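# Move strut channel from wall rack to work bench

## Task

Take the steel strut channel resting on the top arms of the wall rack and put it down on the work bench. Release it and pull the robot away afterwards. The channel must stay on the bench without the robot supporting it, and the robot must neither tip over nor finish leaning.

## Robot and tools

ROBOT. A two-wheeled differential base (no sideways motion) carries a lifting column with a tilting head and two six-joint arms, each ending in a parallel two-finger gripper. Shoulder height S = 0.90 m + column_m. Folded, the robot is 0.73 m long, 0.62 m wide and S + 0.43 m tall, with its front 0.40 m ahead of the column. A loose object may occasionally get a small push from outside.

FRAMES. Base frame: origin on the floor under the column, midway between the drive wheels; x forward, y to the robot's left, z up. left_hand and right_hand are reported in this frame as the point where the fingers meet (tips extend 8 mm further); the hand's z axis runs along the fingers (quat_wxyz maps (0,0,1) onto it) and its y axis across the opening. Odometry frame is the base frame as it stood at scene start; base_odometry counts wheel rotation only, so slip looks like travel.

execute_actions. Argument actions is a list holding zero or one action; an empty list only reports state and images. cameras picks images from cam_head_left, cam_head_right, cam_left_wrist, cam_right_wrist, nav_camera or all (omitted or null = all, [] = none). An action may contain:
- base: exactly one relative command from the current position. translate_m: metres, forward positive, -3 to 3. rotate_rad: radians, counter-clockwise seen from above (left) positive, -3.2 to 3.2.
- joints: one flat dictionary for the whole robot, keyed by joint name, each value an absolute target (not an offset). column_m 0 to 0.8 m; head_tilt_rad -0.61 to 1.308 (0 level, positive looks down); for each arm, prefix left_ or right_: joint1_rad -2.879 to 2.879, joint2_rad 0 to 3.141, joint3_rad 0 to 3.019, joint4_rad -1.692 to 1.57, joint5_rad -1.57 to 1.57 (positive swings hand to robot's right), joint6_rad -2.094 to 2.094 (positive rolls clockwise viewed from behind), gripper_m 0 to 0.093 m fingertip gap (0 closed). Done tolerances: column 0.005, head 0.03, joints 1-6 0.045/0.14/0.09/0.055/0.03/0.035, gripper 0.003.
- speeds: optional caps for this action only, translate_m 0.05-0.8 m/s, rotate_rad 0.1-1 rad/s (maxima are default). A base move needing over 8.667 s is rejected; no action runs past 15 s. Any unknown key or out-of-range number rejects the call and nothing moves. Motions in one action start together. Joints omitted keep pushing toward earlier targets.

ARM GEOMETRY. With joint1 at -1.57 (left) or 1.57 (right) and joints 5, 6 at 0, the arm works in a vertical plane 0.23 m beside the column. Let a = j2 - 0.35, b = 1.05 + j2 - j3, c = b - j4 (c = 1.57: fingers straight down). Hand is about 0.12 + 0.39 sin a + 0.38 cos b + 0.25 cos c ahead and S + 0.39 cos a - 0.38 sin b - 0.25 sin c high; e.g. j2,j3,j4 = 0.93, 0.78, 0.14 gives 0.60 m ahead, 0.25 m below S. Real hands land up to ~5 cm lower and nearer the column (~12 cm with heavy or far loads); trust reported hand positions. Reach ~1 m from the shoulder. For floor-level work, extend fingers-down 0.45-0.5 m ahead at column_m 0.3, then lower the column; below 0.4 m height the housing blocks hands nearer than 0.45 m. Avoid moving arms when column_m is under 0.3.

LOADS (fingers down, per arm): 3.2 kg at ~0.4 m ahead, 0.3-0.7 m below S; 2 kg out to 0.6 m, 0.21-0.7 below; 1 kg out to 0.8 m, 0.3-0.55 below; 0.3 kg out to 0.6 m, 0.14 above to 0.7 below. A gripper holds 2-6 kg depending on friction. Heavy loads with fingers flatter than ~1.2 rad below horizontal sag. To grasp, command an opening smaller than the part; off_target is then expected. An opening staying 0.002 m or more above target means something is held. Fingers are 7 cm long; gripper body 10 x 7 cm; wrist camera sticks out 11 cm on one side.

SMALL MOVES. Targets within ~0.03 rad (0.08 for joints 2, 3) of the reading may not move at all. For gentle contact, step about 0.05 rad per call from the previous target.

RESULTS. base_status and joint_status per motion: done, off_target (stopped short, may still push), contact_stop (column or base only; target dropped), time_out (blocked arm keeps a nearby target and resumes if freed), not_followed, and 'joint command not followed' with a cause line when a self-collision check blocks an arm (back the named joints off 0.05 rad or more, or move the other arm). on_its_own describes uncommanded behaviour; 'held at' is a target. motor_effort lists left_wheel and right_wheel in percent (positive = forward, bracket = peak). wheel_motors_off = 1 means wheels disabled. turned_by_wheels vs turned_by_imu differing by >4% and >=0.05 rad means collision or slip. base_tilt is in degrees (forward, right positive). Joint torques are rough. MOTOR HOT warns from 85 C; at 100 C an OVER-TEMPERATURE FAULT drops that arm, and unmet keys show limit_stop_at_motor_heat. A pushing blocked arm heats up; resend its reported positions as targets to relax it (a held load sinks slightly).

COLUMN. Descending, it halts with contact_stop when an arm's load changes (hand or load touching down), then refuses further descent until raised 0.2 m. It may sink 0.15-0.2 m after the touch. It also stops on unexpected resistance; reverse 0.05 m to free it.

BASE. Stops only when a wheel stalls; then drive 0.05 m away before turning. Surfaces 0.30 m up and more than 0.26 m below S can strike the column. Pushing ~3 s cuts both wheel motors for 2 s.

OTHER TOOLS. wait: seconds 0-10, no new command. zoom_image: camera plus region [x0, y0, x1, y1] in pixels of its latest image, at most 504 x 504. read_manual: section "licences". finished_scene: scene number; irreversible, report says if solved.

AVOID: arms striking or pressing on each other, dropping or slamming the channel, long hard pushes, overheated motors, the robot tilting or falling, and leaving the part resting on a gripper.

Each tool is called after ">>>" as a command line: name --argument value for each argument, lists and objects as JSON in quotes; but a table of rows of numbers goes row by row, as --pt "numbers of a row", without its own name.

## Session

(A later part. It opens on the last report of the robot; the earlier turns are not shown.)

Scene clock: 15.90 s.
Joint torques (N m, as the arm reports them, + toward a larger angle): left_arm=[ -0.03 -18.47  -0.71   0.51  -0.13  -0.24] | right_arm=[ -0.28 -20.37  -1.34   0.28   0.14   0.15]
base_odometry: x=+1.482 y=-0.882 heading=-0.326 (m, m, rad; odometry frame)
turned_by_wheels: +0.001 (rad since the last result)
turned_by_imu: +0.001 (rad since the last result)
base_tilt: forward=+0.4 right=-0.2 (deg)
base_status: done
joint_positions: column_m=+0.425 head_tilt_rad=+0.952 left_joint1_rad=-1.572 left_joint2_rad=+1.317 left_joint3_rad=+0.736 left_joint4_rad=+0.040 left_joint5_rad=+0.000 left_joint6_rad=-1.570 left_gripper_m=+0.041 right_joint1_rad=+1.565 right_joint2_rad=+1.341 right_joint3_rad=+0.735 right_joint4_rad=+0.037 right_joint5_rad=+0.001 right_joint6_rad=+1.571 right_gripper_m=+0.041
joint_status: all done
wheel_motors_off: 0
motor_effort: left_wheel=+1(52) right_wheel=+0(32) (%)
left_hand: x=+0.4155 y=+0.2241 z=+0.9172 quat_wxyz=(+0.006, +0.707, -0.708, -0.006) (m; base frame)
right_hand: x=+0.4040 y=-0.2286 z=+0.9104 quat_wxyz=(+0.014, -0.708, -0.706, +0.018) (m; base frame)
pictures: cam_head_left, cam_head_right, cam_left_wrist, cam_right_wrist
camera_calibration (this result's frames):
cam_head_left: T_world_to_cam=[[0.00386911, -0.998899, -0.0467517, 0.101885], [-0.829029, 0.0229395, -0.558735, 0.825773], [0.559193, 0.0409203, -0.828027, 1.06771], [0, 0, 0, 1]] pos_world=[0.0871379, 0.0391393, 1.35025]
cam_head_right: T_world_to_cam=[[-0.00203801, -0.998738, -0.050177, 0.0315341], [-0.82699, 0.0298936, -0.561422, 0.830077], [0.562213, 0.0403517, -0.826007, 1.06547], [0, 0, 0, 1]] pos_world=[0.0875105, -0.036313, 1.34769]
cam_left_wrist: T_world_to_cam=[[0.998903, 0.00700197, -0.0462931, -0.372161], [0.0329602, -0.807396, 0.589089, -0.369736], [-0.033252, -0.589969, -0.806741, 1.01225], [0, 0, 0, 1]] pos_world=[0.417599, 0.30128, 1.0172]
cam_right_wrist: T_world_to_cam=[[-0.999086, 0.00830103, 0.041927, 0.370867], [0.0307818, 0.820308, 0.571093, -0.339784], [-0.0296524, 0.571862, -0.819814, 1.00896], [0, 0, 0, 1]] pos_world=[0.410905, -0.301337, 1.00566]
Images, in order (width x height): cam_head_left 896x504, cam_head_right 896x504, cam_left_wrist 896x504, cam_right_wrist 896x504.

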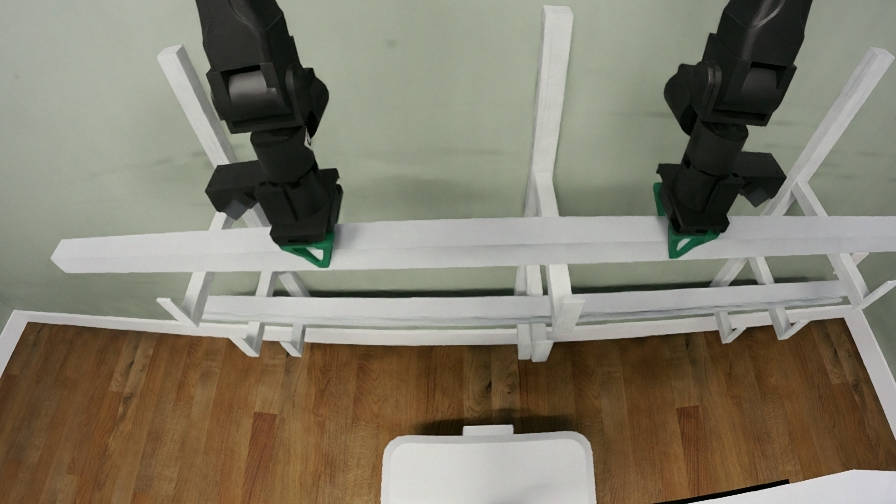

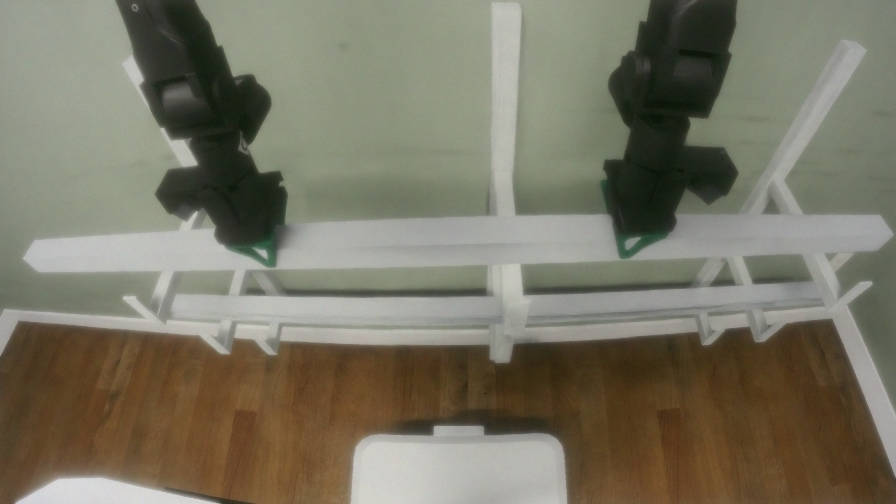

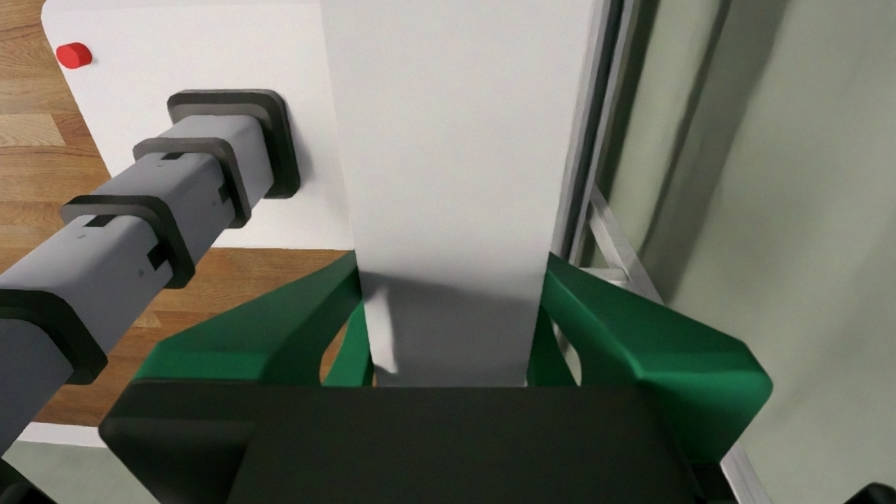

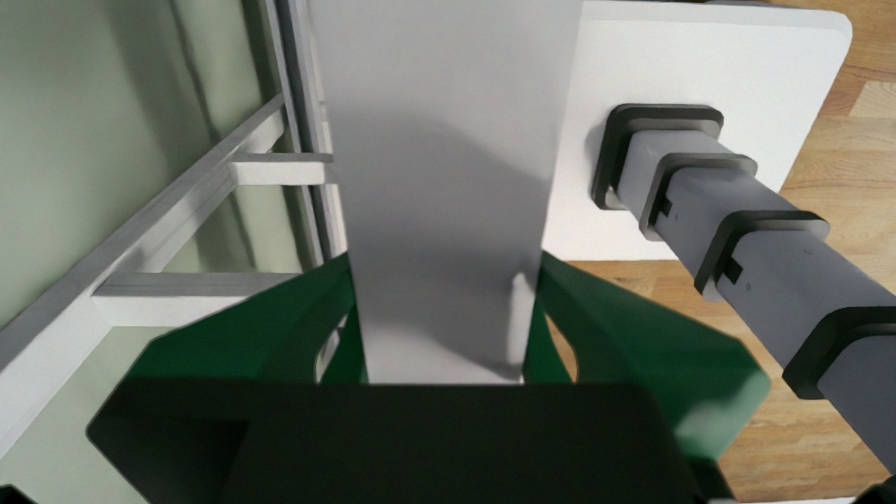

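>>> execute_actions --actions '[{"base": {"rotate_rad": -0.18}, "speeds": {"rotate_rad": 0.5}}]' --cameras '[]'

>>> execute_actions --actions '[{"base": {"translate_m": -2.35}, "joints": {"head_tilt_rad": 0.6}}]' --cameras '["cam_head_left", "cam_left_wrist", "cam_right_wrist"]'

Scene clock: 17.23 s.
Joint torques (N m, as the arm reports them, + toward a larger angle): left_arm=[ -0.25 -17.52  -0.78   0.48  -0.13  -0.23] | right_arm=[ -0.6  -20.74  -1.29   0.3    0.03   0.17]
base_odometry: x=+1.482 y=-0.882 heading=-0.504 (m, m, rad; odometry frame)
turned_by_wheels: -0.178 (rad since the last result)
turned_by_imu: -0.171 (rad since the last result)
base_tilt: forward=+0.4 right=-0.1 (deg)
base_status: done
joint_positions: column_m=+0.425 head_tilt_rad=+0.952 left_joint1_rad=-1.571 left_joint2_rad=+1.317 left_joint3_rad=+0.737 left_joint4_rad=+0.041 left_joint5_rad=+0.000 left_joint6_rad=-1.570 left_gripper_m=+0.041 right_joint1_rad=+1.566 right_joint2_rad=+1.341 right_joint3_rad=+0.736 right_joint4_rad=+0.039 right_joint5_rad=+0.002 right_joint6_rad=+1.571 right_gripper_m=+0.041
joint_status: not commanded
wheel_motors_off: 0
motor_effort: left_wheel=+0(52) right_wheel=+0(35) (%)
left_hand: x=+0.4161 y=+0.2245 z=+0.9172 quat_wxyz=(+0.005, +0.707, -0.707, -0.005) (m; base frame)
right_hand: x=+0.4048 y=-0.2282 z=+0.9103 quat_wxyz=(+0.013, -0.708, -0.706, +0.017) (m; base frame)
pictures: none
No camera images: the call's "cameras" was empty. Leave "cameras" out to get every camera's image.

Scene clock: 22.20 s.
Joint torques (N m, as the arm reports them, + toward a larger angle): left_arm=[  0.35 -18.61  -0.42   0.46  -0.15  -0.15] | right_arm=[ -0.71 -21.21  -1.37   0.07   0.1    0.11]
base_odometry: x=-0.576 y=+0.253 heading=-0.505 (m, m, rad; odometry frame)
turned_by_wheels: -0.001 (rad since the last result)
turned_by_imu: -0.005 (rad since the last result)
base_tilt: forward=+0.4 right=-0.2 (deg)
base_status: done
joint_positions: column_m=+0.425 head_tilt_rad=+0.617 left_joint1_rad=-1.571 left_joint2_rad=+1.319 left_joint3_rad=+0.732 left_joint4_rad=+0.042 left_joint5_rad=+0.000 left_joint6_rad=-1.573 left_gripper_m=+0.041 right_joint1_rad=+1.566 right_joint2_rad=+1.341 right_joint3_rad=+0.733 right_joint4_rad=+0.041 right_joint5_rad=+0.002 right_joint6_rad=+1.567 right_gripper_m=+0.041
joint_status: all done
wheel_motors_off: 0
motor_effort: left_wheel=-1(54) right_wheel=+1(58) (%)
left_hand: x=+0.4124 y=+0.2245 z=+0.9168 quat_wxyz=(+0.008, +0.708, -0.706, -0.007) (m; base frame)
right_hand: x=+0.4035 y=-0.2282 z=+0.9103 quat_wxyz=(+0.014, -0.707, -0.707, +0.017) (m; base frame)
pictures: cam_head_left, cam_left_wrist, cam_right_wrist
camera_calibration (this result's frames):
cam_head_left: T_world_to_cam=[[0.0190033, -0.998899, -0.0428901, 0.0956806], [-0.599644, 0.0229395, -0.799938, 1.1546], [0.800041, 0.0409203, -0.598548, 0.731913], [0, 0, 0, 1]] pos_world=[0.10497, 0.0391393, 1.3658]
cam_left_wrist: T_world_to_cam=[[0.998666, 0.0108448, -0.0504795, -0.366024], [0.0385102, -0.807688, 0.588351, -0.370602], [-0.0343911, -0.589511, -0.807028, 1.01266], [0, 0, 0, 1]] pos_world=[0.414634, 0.301614, 1.01681]
cam_right_wrist: T_world_to_cam=[[-0.999158, 0.00424785, 0.0408075, 0.370481], [0.0268256, 0.820208, 0.571436, -0.338854], [-0.0310433, 0.572049, -0.819632, 1.00906], [0, 0, 0, 1]] pos_world=[0.410584, -0.300877, 1.00557]
Images, in order (width x height): cam_head_left 896x504, cam_left_wrist 896x504, cam_right_wrist 896x504.

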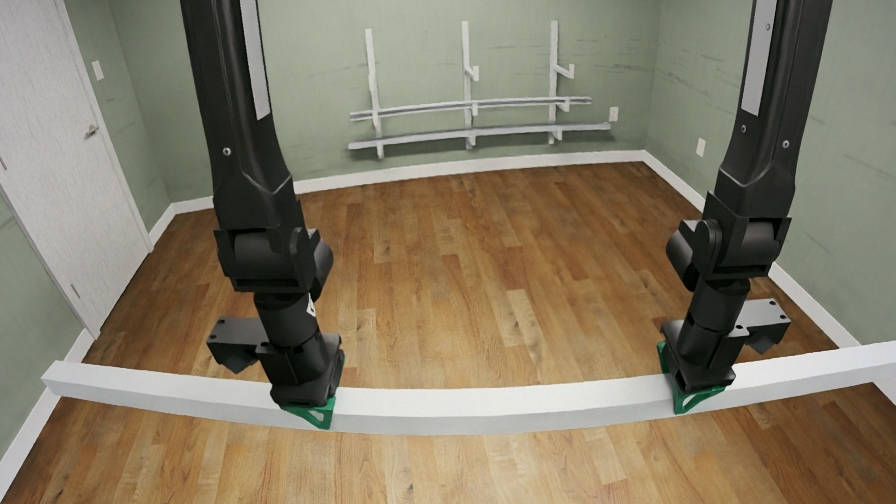

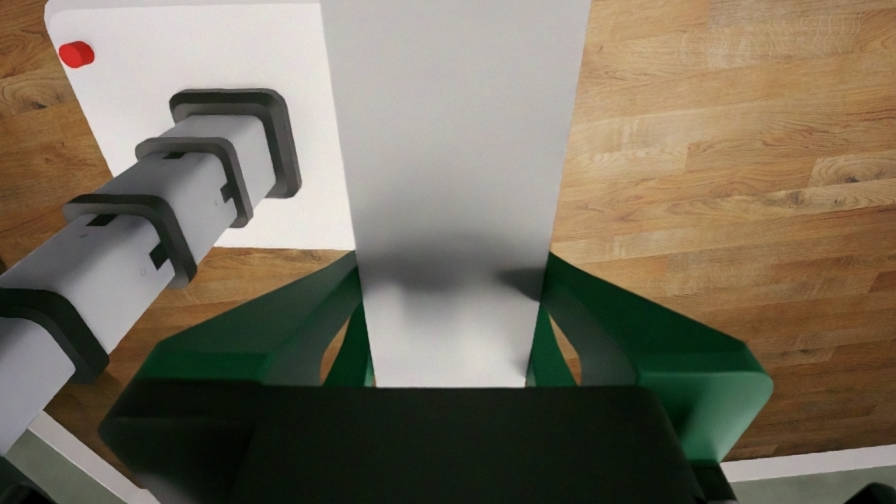

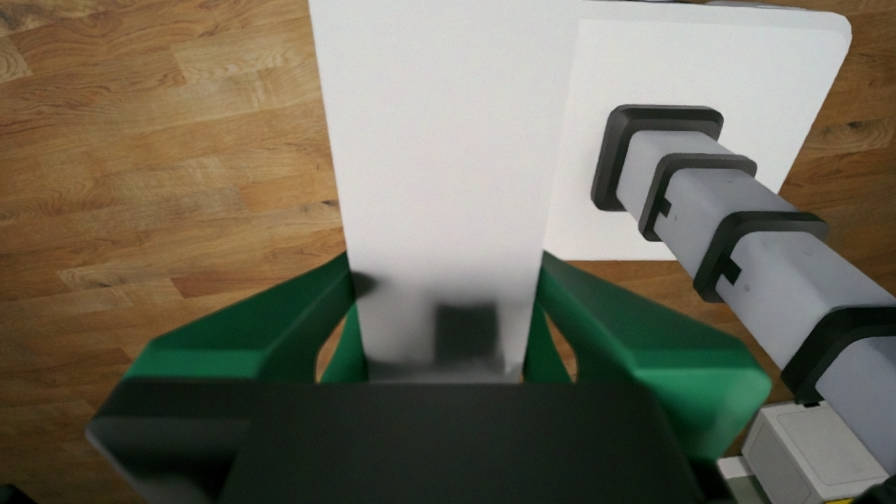

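>>> execute_actions --actions '[]'

Scene clock: 22.47 s.
Joint torques (N m, as the arm reports them, + toward a larger angle): left_arm=[ -0.09 -18.5   -0.59   0.44  -0.12  -0.2 ] | right_arm=[ -0.07 -20.84  -1.1    0.13   0.14   0.23]
base_odometry: x=-0.576 y=+0.253 heading=-0.505 (m, m, rad; odometry frame)
turned_by_wheels: +0.000 (rad since the last result)
turned_by_imu: +0.000 (rad since the last result)
base_tilt: forward=+0.4 right=-0.2 (deg)
base_status: done
joint_positions: column_m=+0.425 head_tilt_rad=+0.617 left_joint1_rad=-1.571 left_joint2_rad=+1.319 left_joint3_rad=+0.732 left_joint4_rad=+0.042 left_joint5_rad=+0.000 left_joint6_rad=-1.573 left_gripper_m=+0.041 right_joint1_rad=+1.566 right_joint2_rad=+1.341 right_joint3_rad=+0.733 right_joint4_rad=+0.041 right_joint5_rad=+0.002 right_joint6_rad=+1.567 right_gripper_m=+0.041
joint_status: all done
wheel_motors_off: 0
motor_effort: left_wheel=-2(54) right_wheel=+0(58) (%)
left_hand: x=+0.4124 y=+0.2245 z=+0.9168 quat_wxyz=(+0.008, +0.708, -0.706, -0.007) (m; base frame)
right_hand: x=+0.4035 y=-0.2282 z=+0.9103 quat_wxyz=(+0.014, -0.707, -0.707, +0.017) (m; base frame)
pictures: cam_head_left, cam_head_right, cam_left_wrist, cam_right_wrist, nav_camera
camera_calibration (this result's frames):
cam_head_left: T_world_to_cam=[[0.0190033, -0.998899, -0.0428901, 0.0956806], [-0.599644, 0.0229395, -0.799938, 1.1546], [0.800041, 0.0409203, -0.598548, 0.731913], [0, 0, 0, 1]] pos_world=[0.10497, 0.0391393, 1.3658]
cam_head_right: T_world_to_cam=[[0.0145482, -0.998738, -0.0480649, 0.0277249], [-0.596836, 0.0298936, -0.801806, 1.15771], [0.802231, 0.0403517, -0.595648, 0.728466], [0, 0, 0, 1]] pos_world=[0.106162, -0.036313, 1.3635]
cam_left_wrist: T_world_to_cam=[[0.998666, 0.0108448, -0.0504795, -0.366024], [0.0385102, -0.807688, 0.588351, -0.370602], [-0.0343911, -0.589511, -0.807028, 1.01266], [0, 0, 0, 1]] pos_world=[0.414634, 0.301614, 1.01681]
cam_right_wrist: T_world_to_cam=[[-0.999158, 0.00424785, 0.0408075, 0.370481], [0.0268256, 0.820208, 0.571436, -0.338854], [-0.0310433, 0.572049, -0.819632, 1.00906], [0, 0, 0, 1]] pos_world=[0.410584, -0.300877, 1.00557]
Images, in order (width x height): cam_head_left 896x504, cam_head_right 896x504, cam_left_wrist 896x504, cam_right_wrist 896x504, nav_camera 896x504.

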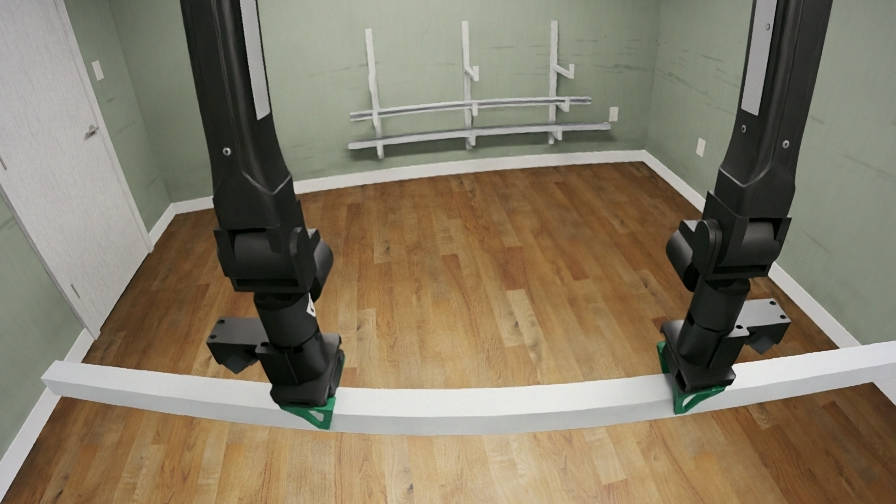

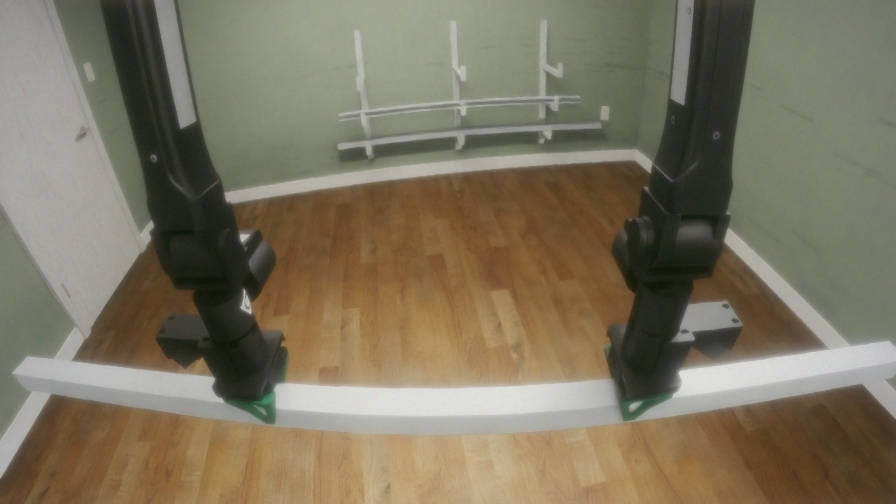

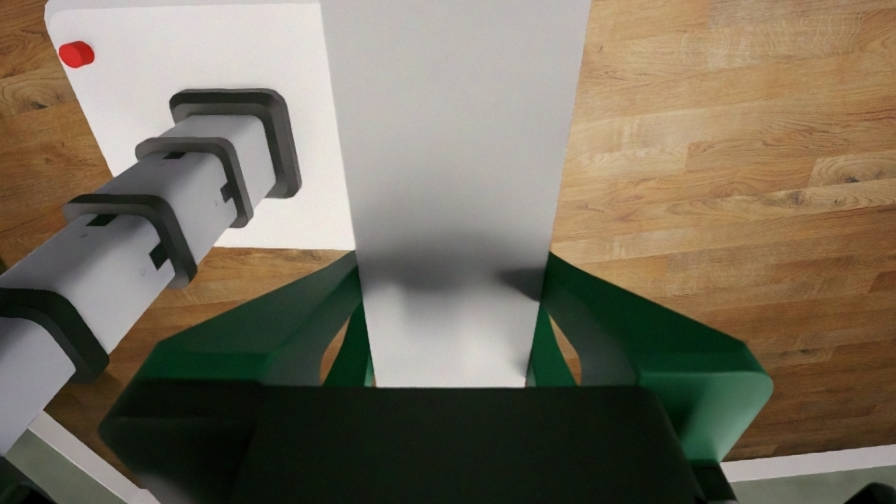

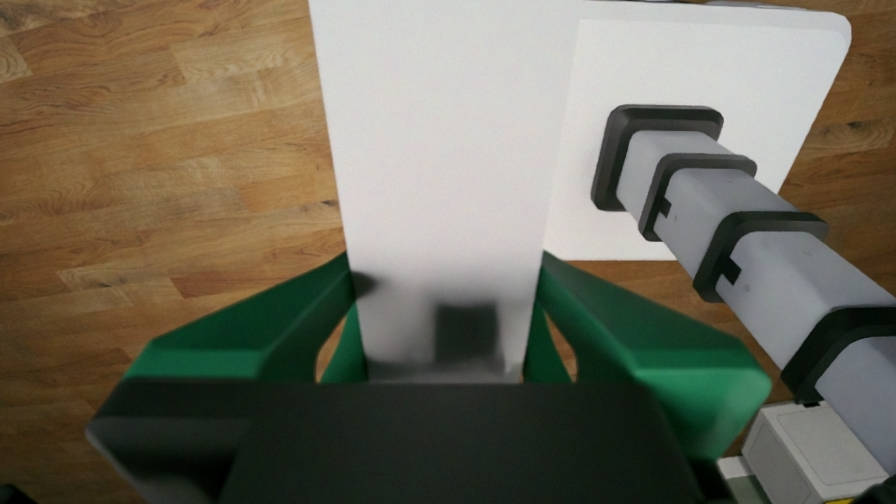

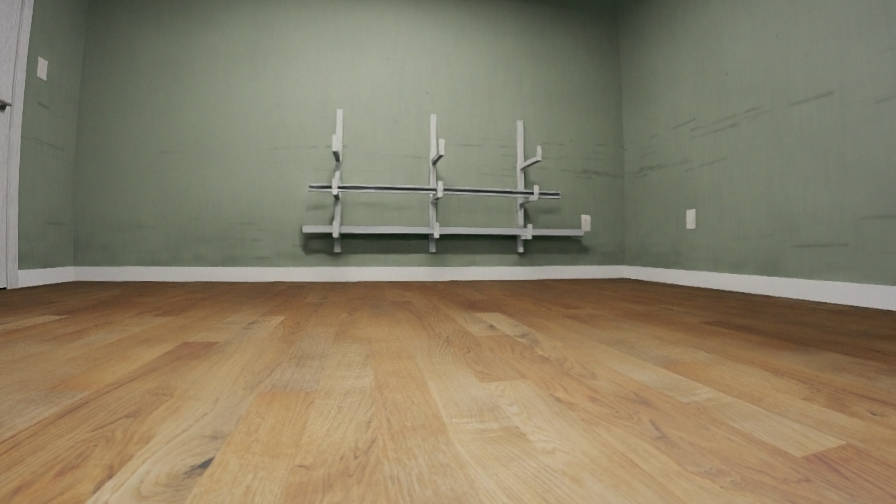

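>>> execute_actions --actions '[{"base": {"rotate_rad": -3.01}, "speeds": {"rotate_rad": 0.9}, "joints": {"column_m": 0.36, "head_tilt_rad": 0.6}}]' --cameras '["cam_head_left", "cam_head_right", "nav_camera"]'

Scene clock: 27.20 s.
Joint torques (N m, as the arm reports them, + toward a larger angle): left_arm=[  0.01 -18.47  -0.79   0.37  -0.16  -0.25] | right_arm=[ -0.01 -21.57  -1.6    0.13   0.1    0.19]
base_odometry: x=-0.576 y=+0.253 heading=+2.769 (m, m, rad; odometry frame)
turned_by_wheels: -3.010 (rad since the last result)
turned_by_imu: -2.961 (rad since the last result)
base_tilt: forward=+0.3 right=-0.2 (deg)
base_status: done
joint_positions: column_m=+0.360 head_tilt_rad=+0.617 left_joint1_rad=-1.571 left_joint2_rad=+1.319 left_joint3_rad=+0.738 left_joint4_rad=+0.045 left_joint5_rad=+0.000 left_joint6_rad=-1.571 left_gripper_m=+0.041 right_joint1_rad=+1.567 right_joint2_rad=+1.342 right_joint3_rad=+0.739 right_joint4_rad=+0.041 right_joint5_rad=+0.003 right_joint6_rad=+1.569 right_gripper_m=+0.040
joint_status: all done
wheel_motors_off: 0
motor_effort: left_wheel=+1(51) right_wheel=+0(40) (%)
left_hand: x=+0.4172 y=+0.2247 z=+0.8518 quat_wxyz=(+0.004, +0.707, -0.707, -0.004) (m; base frame)
right_hand: x=+0.4069 y=-0.2280 z=+0.8452 quat_wxyz=(+0.011, -0.707, -0.707, +0.016) (m; base frame)
pictures: cam_head_left, cam_head_right, nav_camera
camera_calibration (this result's frames):
cam_head_left: T_world_to_cam=[[0.0190089, -0.998899, -0.0428877, 0.0928982], [-0.599541, 0.0229395, -0.800015, 1.10287], [0.800118, 0.0409203, -0.598445, 0.692991], [0, 0, 0, 1]] pos_world=[0.104976, 0.0391393, 1.30102]
cam_head_right: T_world_to_cam=[[0.0145544, -0.998738, -0.048063, 0.024608], [-0.596733, 0.0298936, -0.801883, 1.10586], [0.802308, 0.0403517, -0.595545, 0.689731], [0, 0, 0, 1]] pos_world=[0.106169, -0.036313, 1.29872]
Images, in order (width x height): cam_head_left 896x504, cam_head_right 896x504, nav_camera 896x504.

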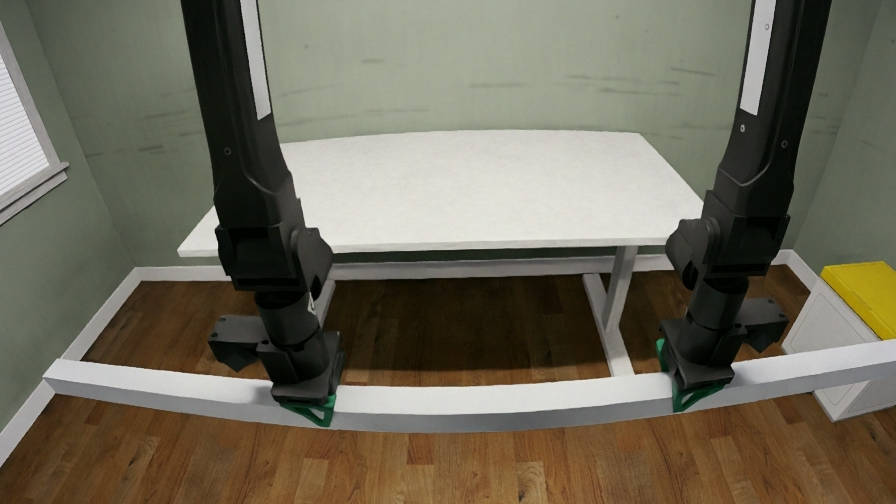

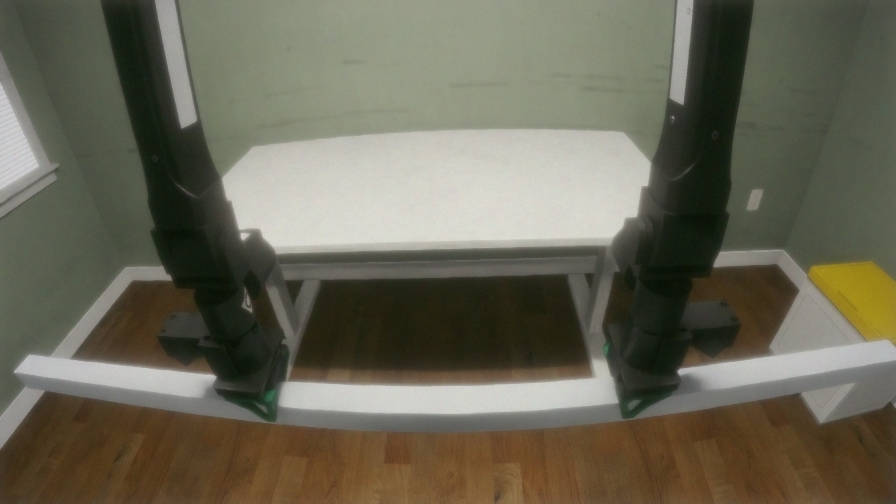

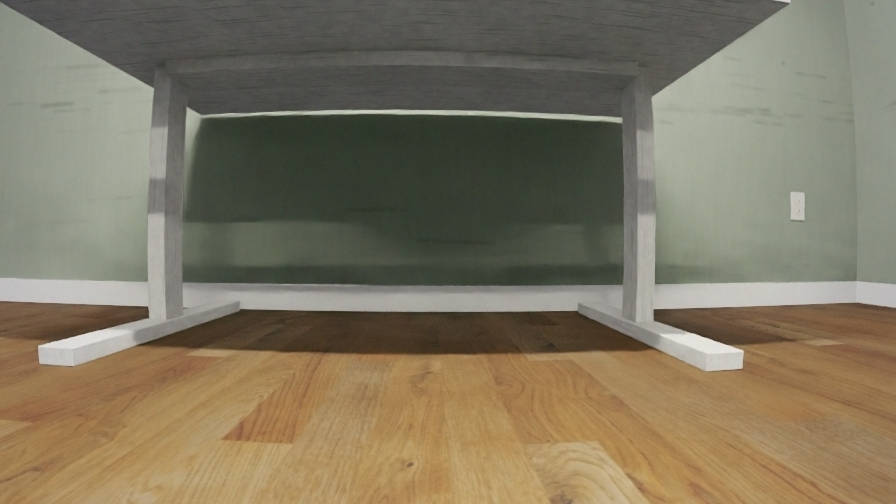

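>>> zoom_image --camera "nav_camera" --region '[0, 280, 260, 400]'

>>> zoom_image --camera "nav_camera" --region '[560, 280, 820, 400]'

Region (0, 280, 260, 400) of nav_camera's 896x504 image, scaled by 1.938, with more detail than that image has; it fills the top 233 rows of this view, and the rest is white.

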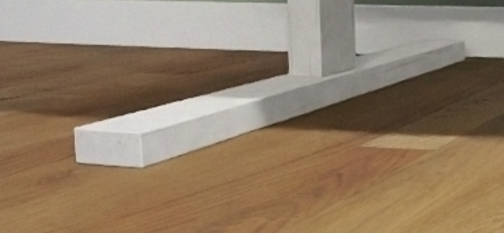

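Region (560, 280, 820, 400) of nav_camera's 896x504 image, scaled by 1.938, with more detail than that image has; it fills the top 233 rows of this view, and the rest is white.

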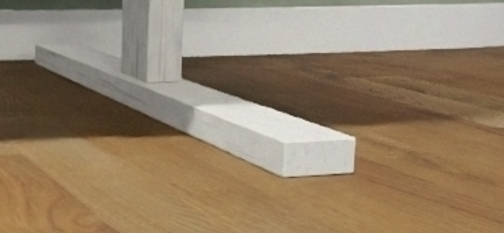

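>>> execute_actions --actions '[{"base": {"rotate_rad": 0.065}, "joints": {"column_m": 0.32}}]' --cameras '["cam_head_left", "cam_head_right", "nav_camera"]'

Scene clock: 30.40 s.
Joint torques (N m, as the arm reports them, + toward a larger angle): left_arm=[ -0.08 -18.18  -0.8    0.37  -0.14  -0.19] | right_arm=[ -0.33 -19.93  -1.87  -0.02   0.05   0.19]
base_odometry: x=-0.576 y=+0.253 heading=+2.833 (m, m, rad; odometry frame)
turned_by_wheels: +0.065 (rad since the last result)
turned_by_imu: +0.064 (rad since the last result)
base_tilt: forward=+0.4 right=-0.2 (deg)
base_status: done
joint_positions: column_m=+0.320 head_tilt_rad=+0.617 left_joint1_rad=-1.568 left_joint2_rad=+1.319 left_joint3_rad=+0.738 left_joint4_rad=+0.044 left_joint5_rad=+0.001 left_joint6_rad=-1.574 left_gripper_m=+0.041 right_joint1_rad=+1.570 right_joint2_rad=+1.342 right_joint3_rad=+0.740 right_joint4_rad=+0.041 right_joint5_rad=+0.004 right_joint6_rad=+1.566 right_gripper_m=+0.040
joint_status: all done
wheel_motors_off: 0
motor_effort: left_wheel=-2(19) right_wheel=+3(23) (%)
left_hand: x=+0.4168 y=+0.2261 z=+0.8118 quat_wxyz=(+0.004, +0.709, -0.705, -0.005) (m; base frame)
right_hand: x=+0.4082 y=-0.2264 z=+0.8051 quat_wxyz=(+0.011, -0.705, -0.709, +0.014) (m; base frame)
pictures: cam_head_left, cam_head_right, nav_camera
camera_calibration (this result's frames):
cam_head_left: T_world_to_cam=[[0.0190089, -0.998899, -0.0428877, 0.091182], [-0.599541, 0.0229395, -0.800015, 1.07086], [0.800118, 0.0409203, -0.598445, 0.669043], [0, 0, 0, 1]] pos_world=[0.104976, 0.0391393, 1.261]
cam_head_right: T_world_to_cam=[[0.0145544, -0.998738, -0.048063, 0.0226847], [-0.596733, 0.0298936, -0.801883, 1.07377], [0.802308, 0.0403517, -0.595545, 0.6659], [0, 0, 0, 1]] pos_world=[0.106169, -0.036313, 1.2587]
Images, in order (width x height): cam_head_left 896x504, cam_head_right 896x504, nav_camera 896x504.

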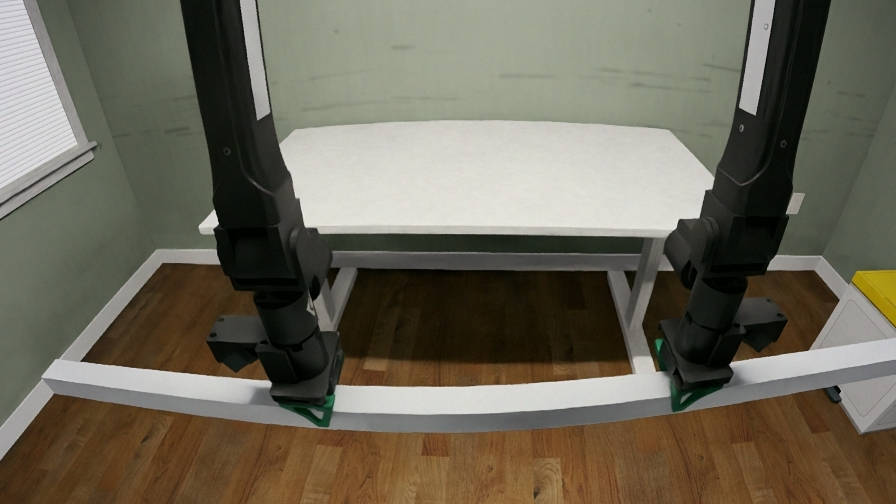

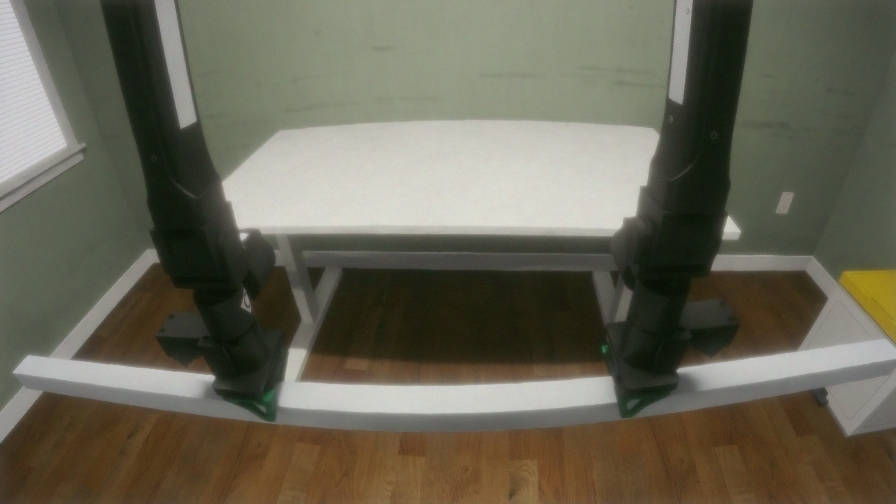

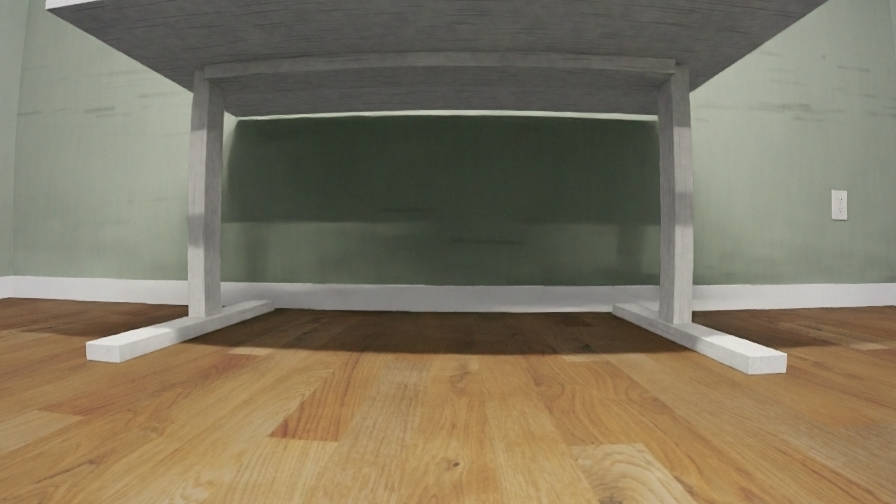

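>>> execute_actions --actions '[{"base": {"translate_m": 0.8}, "joints": {"column_m": 0.29, "head_tilt_rad": 0.95}}]' --cameras '["cam_head_left", "cam_head_right", "cam_left_wrist", "cam_right_wrist"]'

Scene clock: 33.47 s.
Joint torques (N m, as the arm reports them, + toward a larger angle): left_arm=[ -0.42 -18.39  -1.25   0.27  -0.17  -0.22] | right_arm=[ -0.47 -21.6   -2.04  -0.01  -0.05   0.2 ]
base_odometry: x=-1.338 y=+0.496 heading=+2.833 (m, m, rad; odometry frame)
turned_by_wheels: -0.001 (rad since the last result)
turned_by_imu: +0.000 (rad since the last result)
base_tilt: forward=+0.5 right=-0.2 (deg)
base_status: done
joint_positions: column_m=+0.290 head_tilt_rad=+0.951 left_joint1_rad=-1.568 left_joint2_rad=+1.319 left_joint3_rad=+0.742 left_joint4_rad=+0.046 left_joint5_rad=+0.001 left_joint6_rad=-1.572 left_gripper_m=+0.041 right_joint1_rad=+1.570 right_joint2_rad=+1.342 right_joint3_rad=+0.742 right_joint4_rad=+0.044 right_joint5_rad=+0.004 right_joint6_rad=+1.568 right_gripper_m=+0.040
joint_status: all done
wheel_motors_off: 0
motor_effort: left_wheel=-1(46) right_wheel=+1(56) (%)
left_hand: x=+0.4198 y=+0.2261 z=+0.7815 quat_wxyz=(+0.002, +0.708, -0.706, -0.003) (m; base frame)
right_hand: x=+0.4099 y=-0.2264 z=+0.7749 quat_wxyz=(+0.010, -0.706, -0.708, +0.013) (m; base frame)
pictures: cam_head_left, cam_head_right, cam_left_wrist, cam_right_wrist
camera_calibration (this result's frames):
cam_head_left: T_world_to_cam=[[0.00389297, -0.998899, -0.0467497, 0.0955787], [-0.828743, 0.0229395, -0.559158, 0.750971], [0.559615, 0.0409203, -0.827742, 0.955695], [0, 0, 0, 1]] pos_world=[0.0871688, 0.0391393, 1.21545]
cam_head_right: T_world_to_cam=[[-0.0020124, -0.998738, -0.050178, 0.0247694], [-0.826703, 0.0298936, -0.561844, 0.754911], [0.562635, 0.0403517, -0.82572, 0.953718], [0, 0, 0, 1]] pos_world=[0.0875427, -0.036313, 1.21289]
cam_left_wrist: T_world_to_cam=[[0.999273, 0.0114927, -0.0363587, -0.391629], [0.0306728, -0.80874, 0.587366, -0.285737], [-0.0226544, -0.588054, -0.808505, 0.900641], [0, 0, 0, 1]] pos_world=[0.420512, 0.303039, 0.881765]
cam_right_wrist: T_world_to_cam=[[-0.999576, 0.00275493, 0.028993, 0.391393], [0.0188721, 0.819496, 0.572774, -0.261037], [-0.0221817, 0.573078, -0.8192, 0.89348], [0, 0, 0, 1]] pos_world=[0.415973, -0.299193, 0.870106]
Images, in order (width x height): cam_head_left 896x504, cam_head_right 896x504, cam_left_wrist 896x504, cam_right_wrist 896x504.

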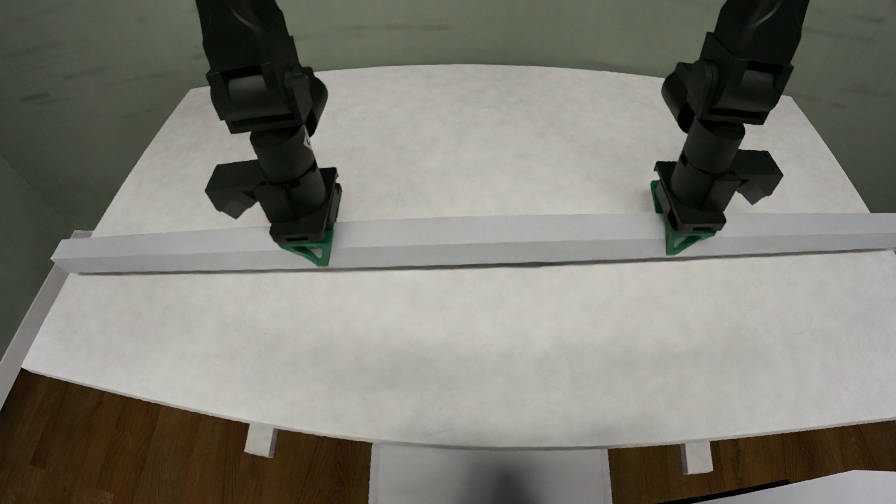

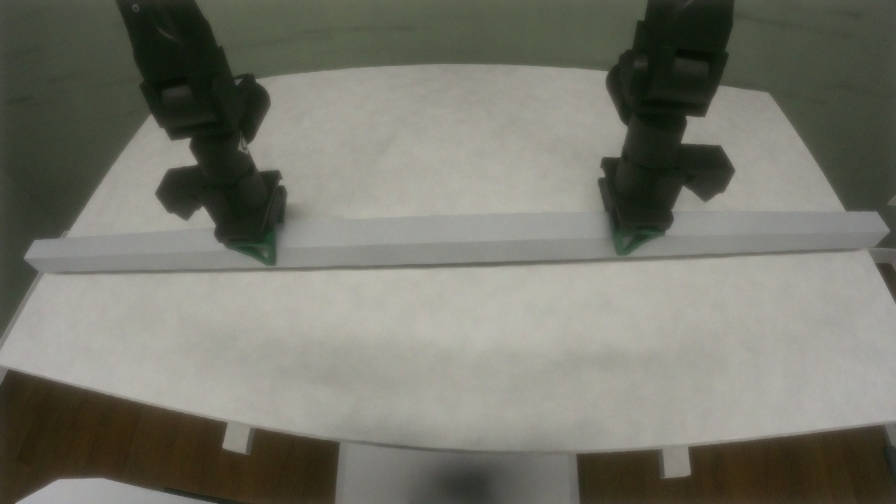

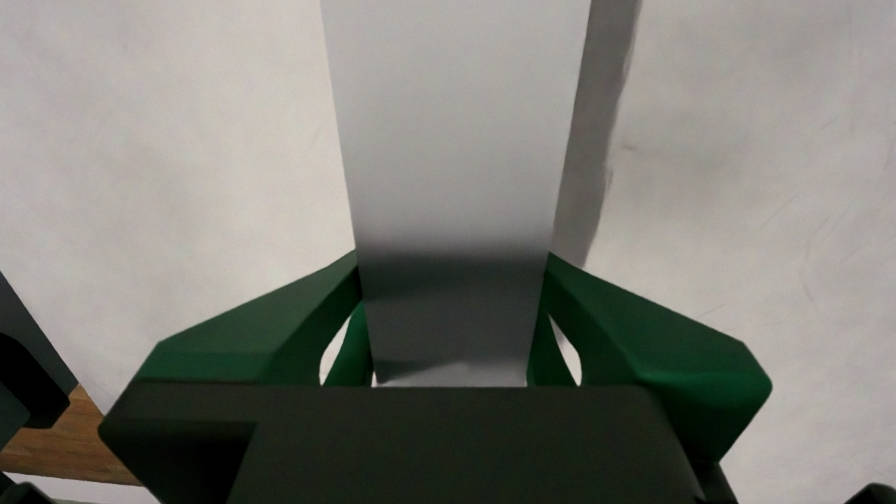

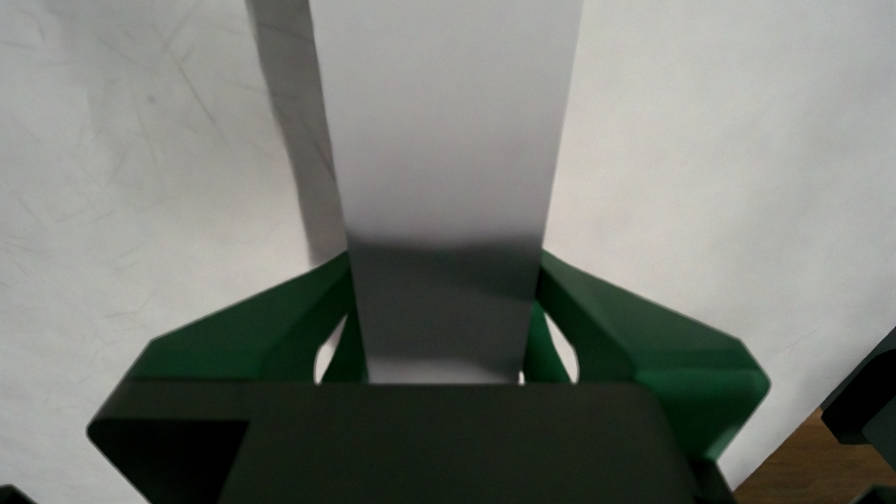

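>>> execute_actions --actions '[{"joints": {"column_m": 0.26}}]' --cameras '["cam_head_left", "cam_head_right", "cam_left_wrist", "cam_right_wrist"]'

Scene clock: 34.53 s.
Joint torques (N m, as the arm reports them, + toward a larger angle): left_arm=[ -0.39 -18.92  -1.08   0.24  -0.17  -0.21] | right_arm=[ -0.35 -21.3   -2.01   0.03  -0.02   0.19]
base_odometry: x=-1.338 y=+0.496 heading=+2.832 (m, m, rad; odometry frame)
turned_by_wheels: +0.000 (rad since the last result)
turned_by_imu: +0.000 (rad since the last result)
base_tilt: forward=+0.4 right=-0.2 (deg)
base_status: not commanded
joint_positions: column_m=+0.260 head_tilt_rad=+0.951 left_joint1_rad=-1.568 left_joint2_rad=+1.319 left_joint3_rad=+0.742 left_joint4_rad=+0.046 left_joint5_rad=+0.001 left_joint6_rad=-1.572 left_gripper_m=+0.041 right_joint1_rad=+1.570 right_joint2_rad=+1.342 right_joint3_rad=+0.742 right_joint4_rad=+0.044 right_joint5_rad=+0.004 right_joint6_rad=+1.568 right_gripper_m=+0.040
joint_status: all done
wheel_motors_off: 0
motor_effort: left_wheel=-2(3) right_wheel=+3(2) (%)
left_hand: x=+0.4198 y=+0.2261 z=+0.7515 quat_wxyz=(+0.002, +0.708, -0.706, -0.003) (m; base frame)
right_hand: x=+0.4099 y=-0.2264 z=+0.7448 quat_wxyz=(+0.010, -0.706, -0.708, +0.013) (m; base frame)
pictures: cam_head_left, cam_head_right, cam_left_wrist, cam_right_wrist
camera_calibration (this result's frames):
cam_head_left: T_world_to_cam=[[0.00389298, -0.998899, -0.0467497, 0.0941761], [-0.828743, 0.0229395, -0.559158, 0.734196], [0.559615, 0.0409203, -0.827742, 0.930862], [0, 0, 0, 1]] pos_world=[0.0871689, 0.0391393, 1.18545]
cam_head_right: T_world_to_cam=[[-0.00201239, -0.998738, -0.050178, 0.023264], [-0.826703, 0.0298936, -0.561844, 0.738056], [0.562635, 0.0403517, -0.82572, 0.928946], [0, 0, 0, 1]] pos_world=[0.0875427, -0.036313, 1.18289]
cam_left_wrist: T_world_to_cam=[[0.999273, 0.0114927, -0.0363587, -0.392719], [0.0306728, -0.80874, 0.587366, -0.268115], [-0.0226544, -0.588054, -0.808505, 0.876385], [0, 0, 0, 1]] pos_world=[0.420512, 0.303039, 0.851764]
cam_right_wrist: T_world_to_cam=[[-0.999576, 0.00275493, 0.028993, 0.392263], [0.0188721, 0.819496, 0.572774, -0.243853], [-0.0221817, 0.573078, -0.8192, 0.868903], [0, 0, 0, 1]] pos_world=[0.415973, -0.299193, 0.840106]
Images, in order (width x height): cam_head_left 896x504, cam_head_right 896x504, cam_left_wrist 896x504, cam_right_wrist 896x504.

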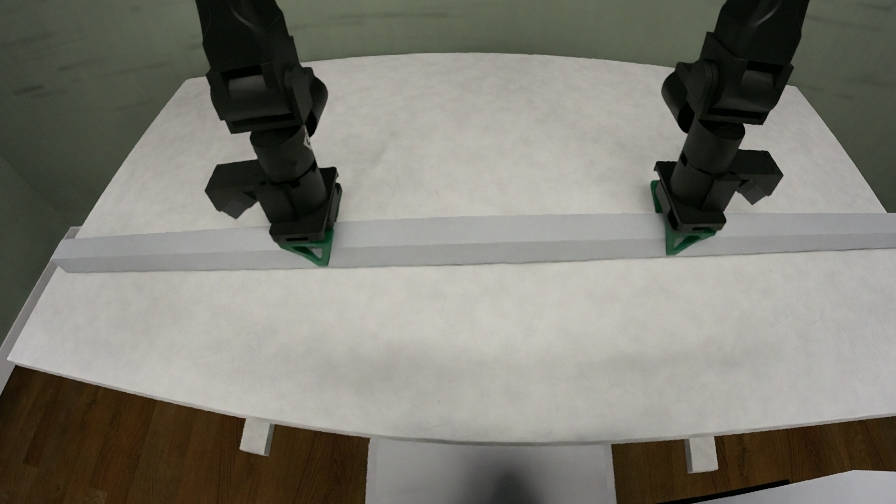

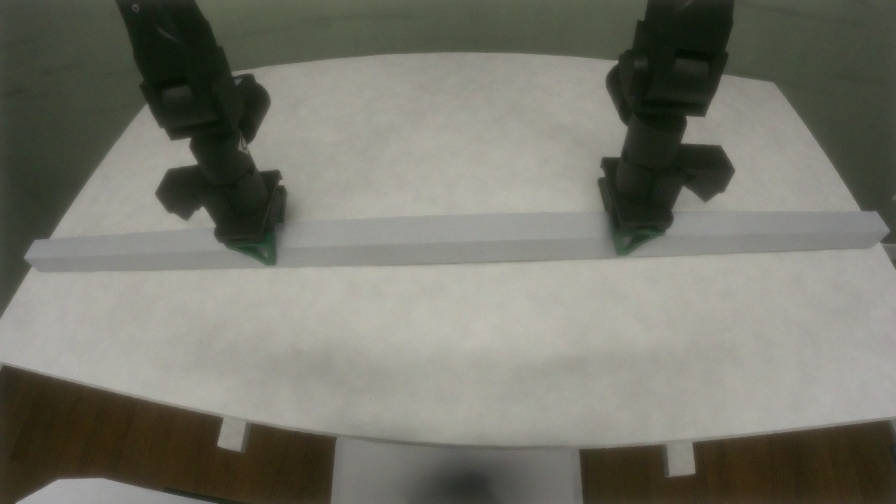

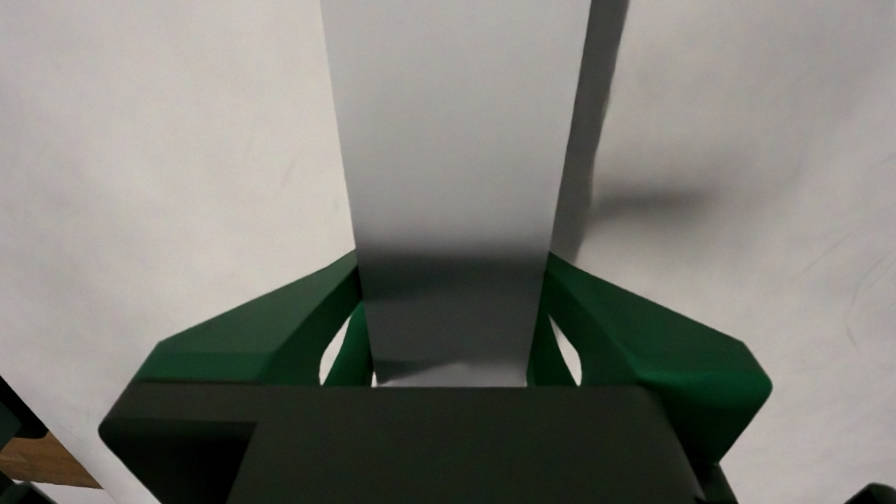

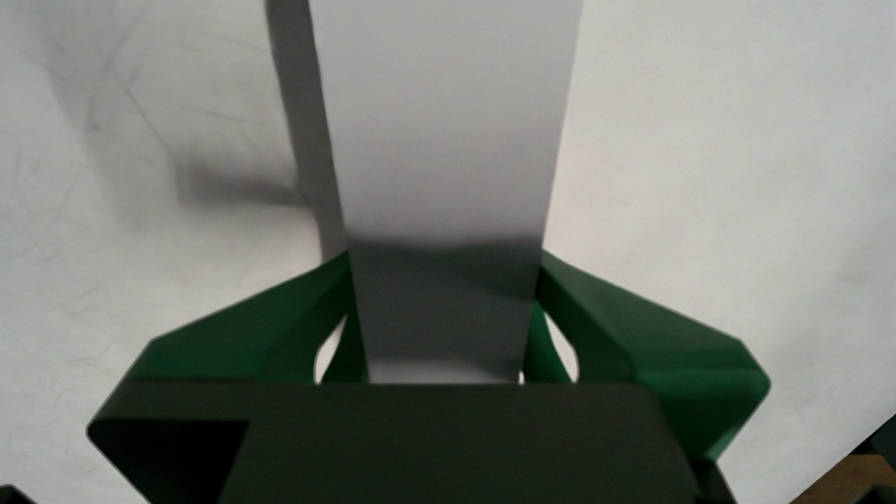

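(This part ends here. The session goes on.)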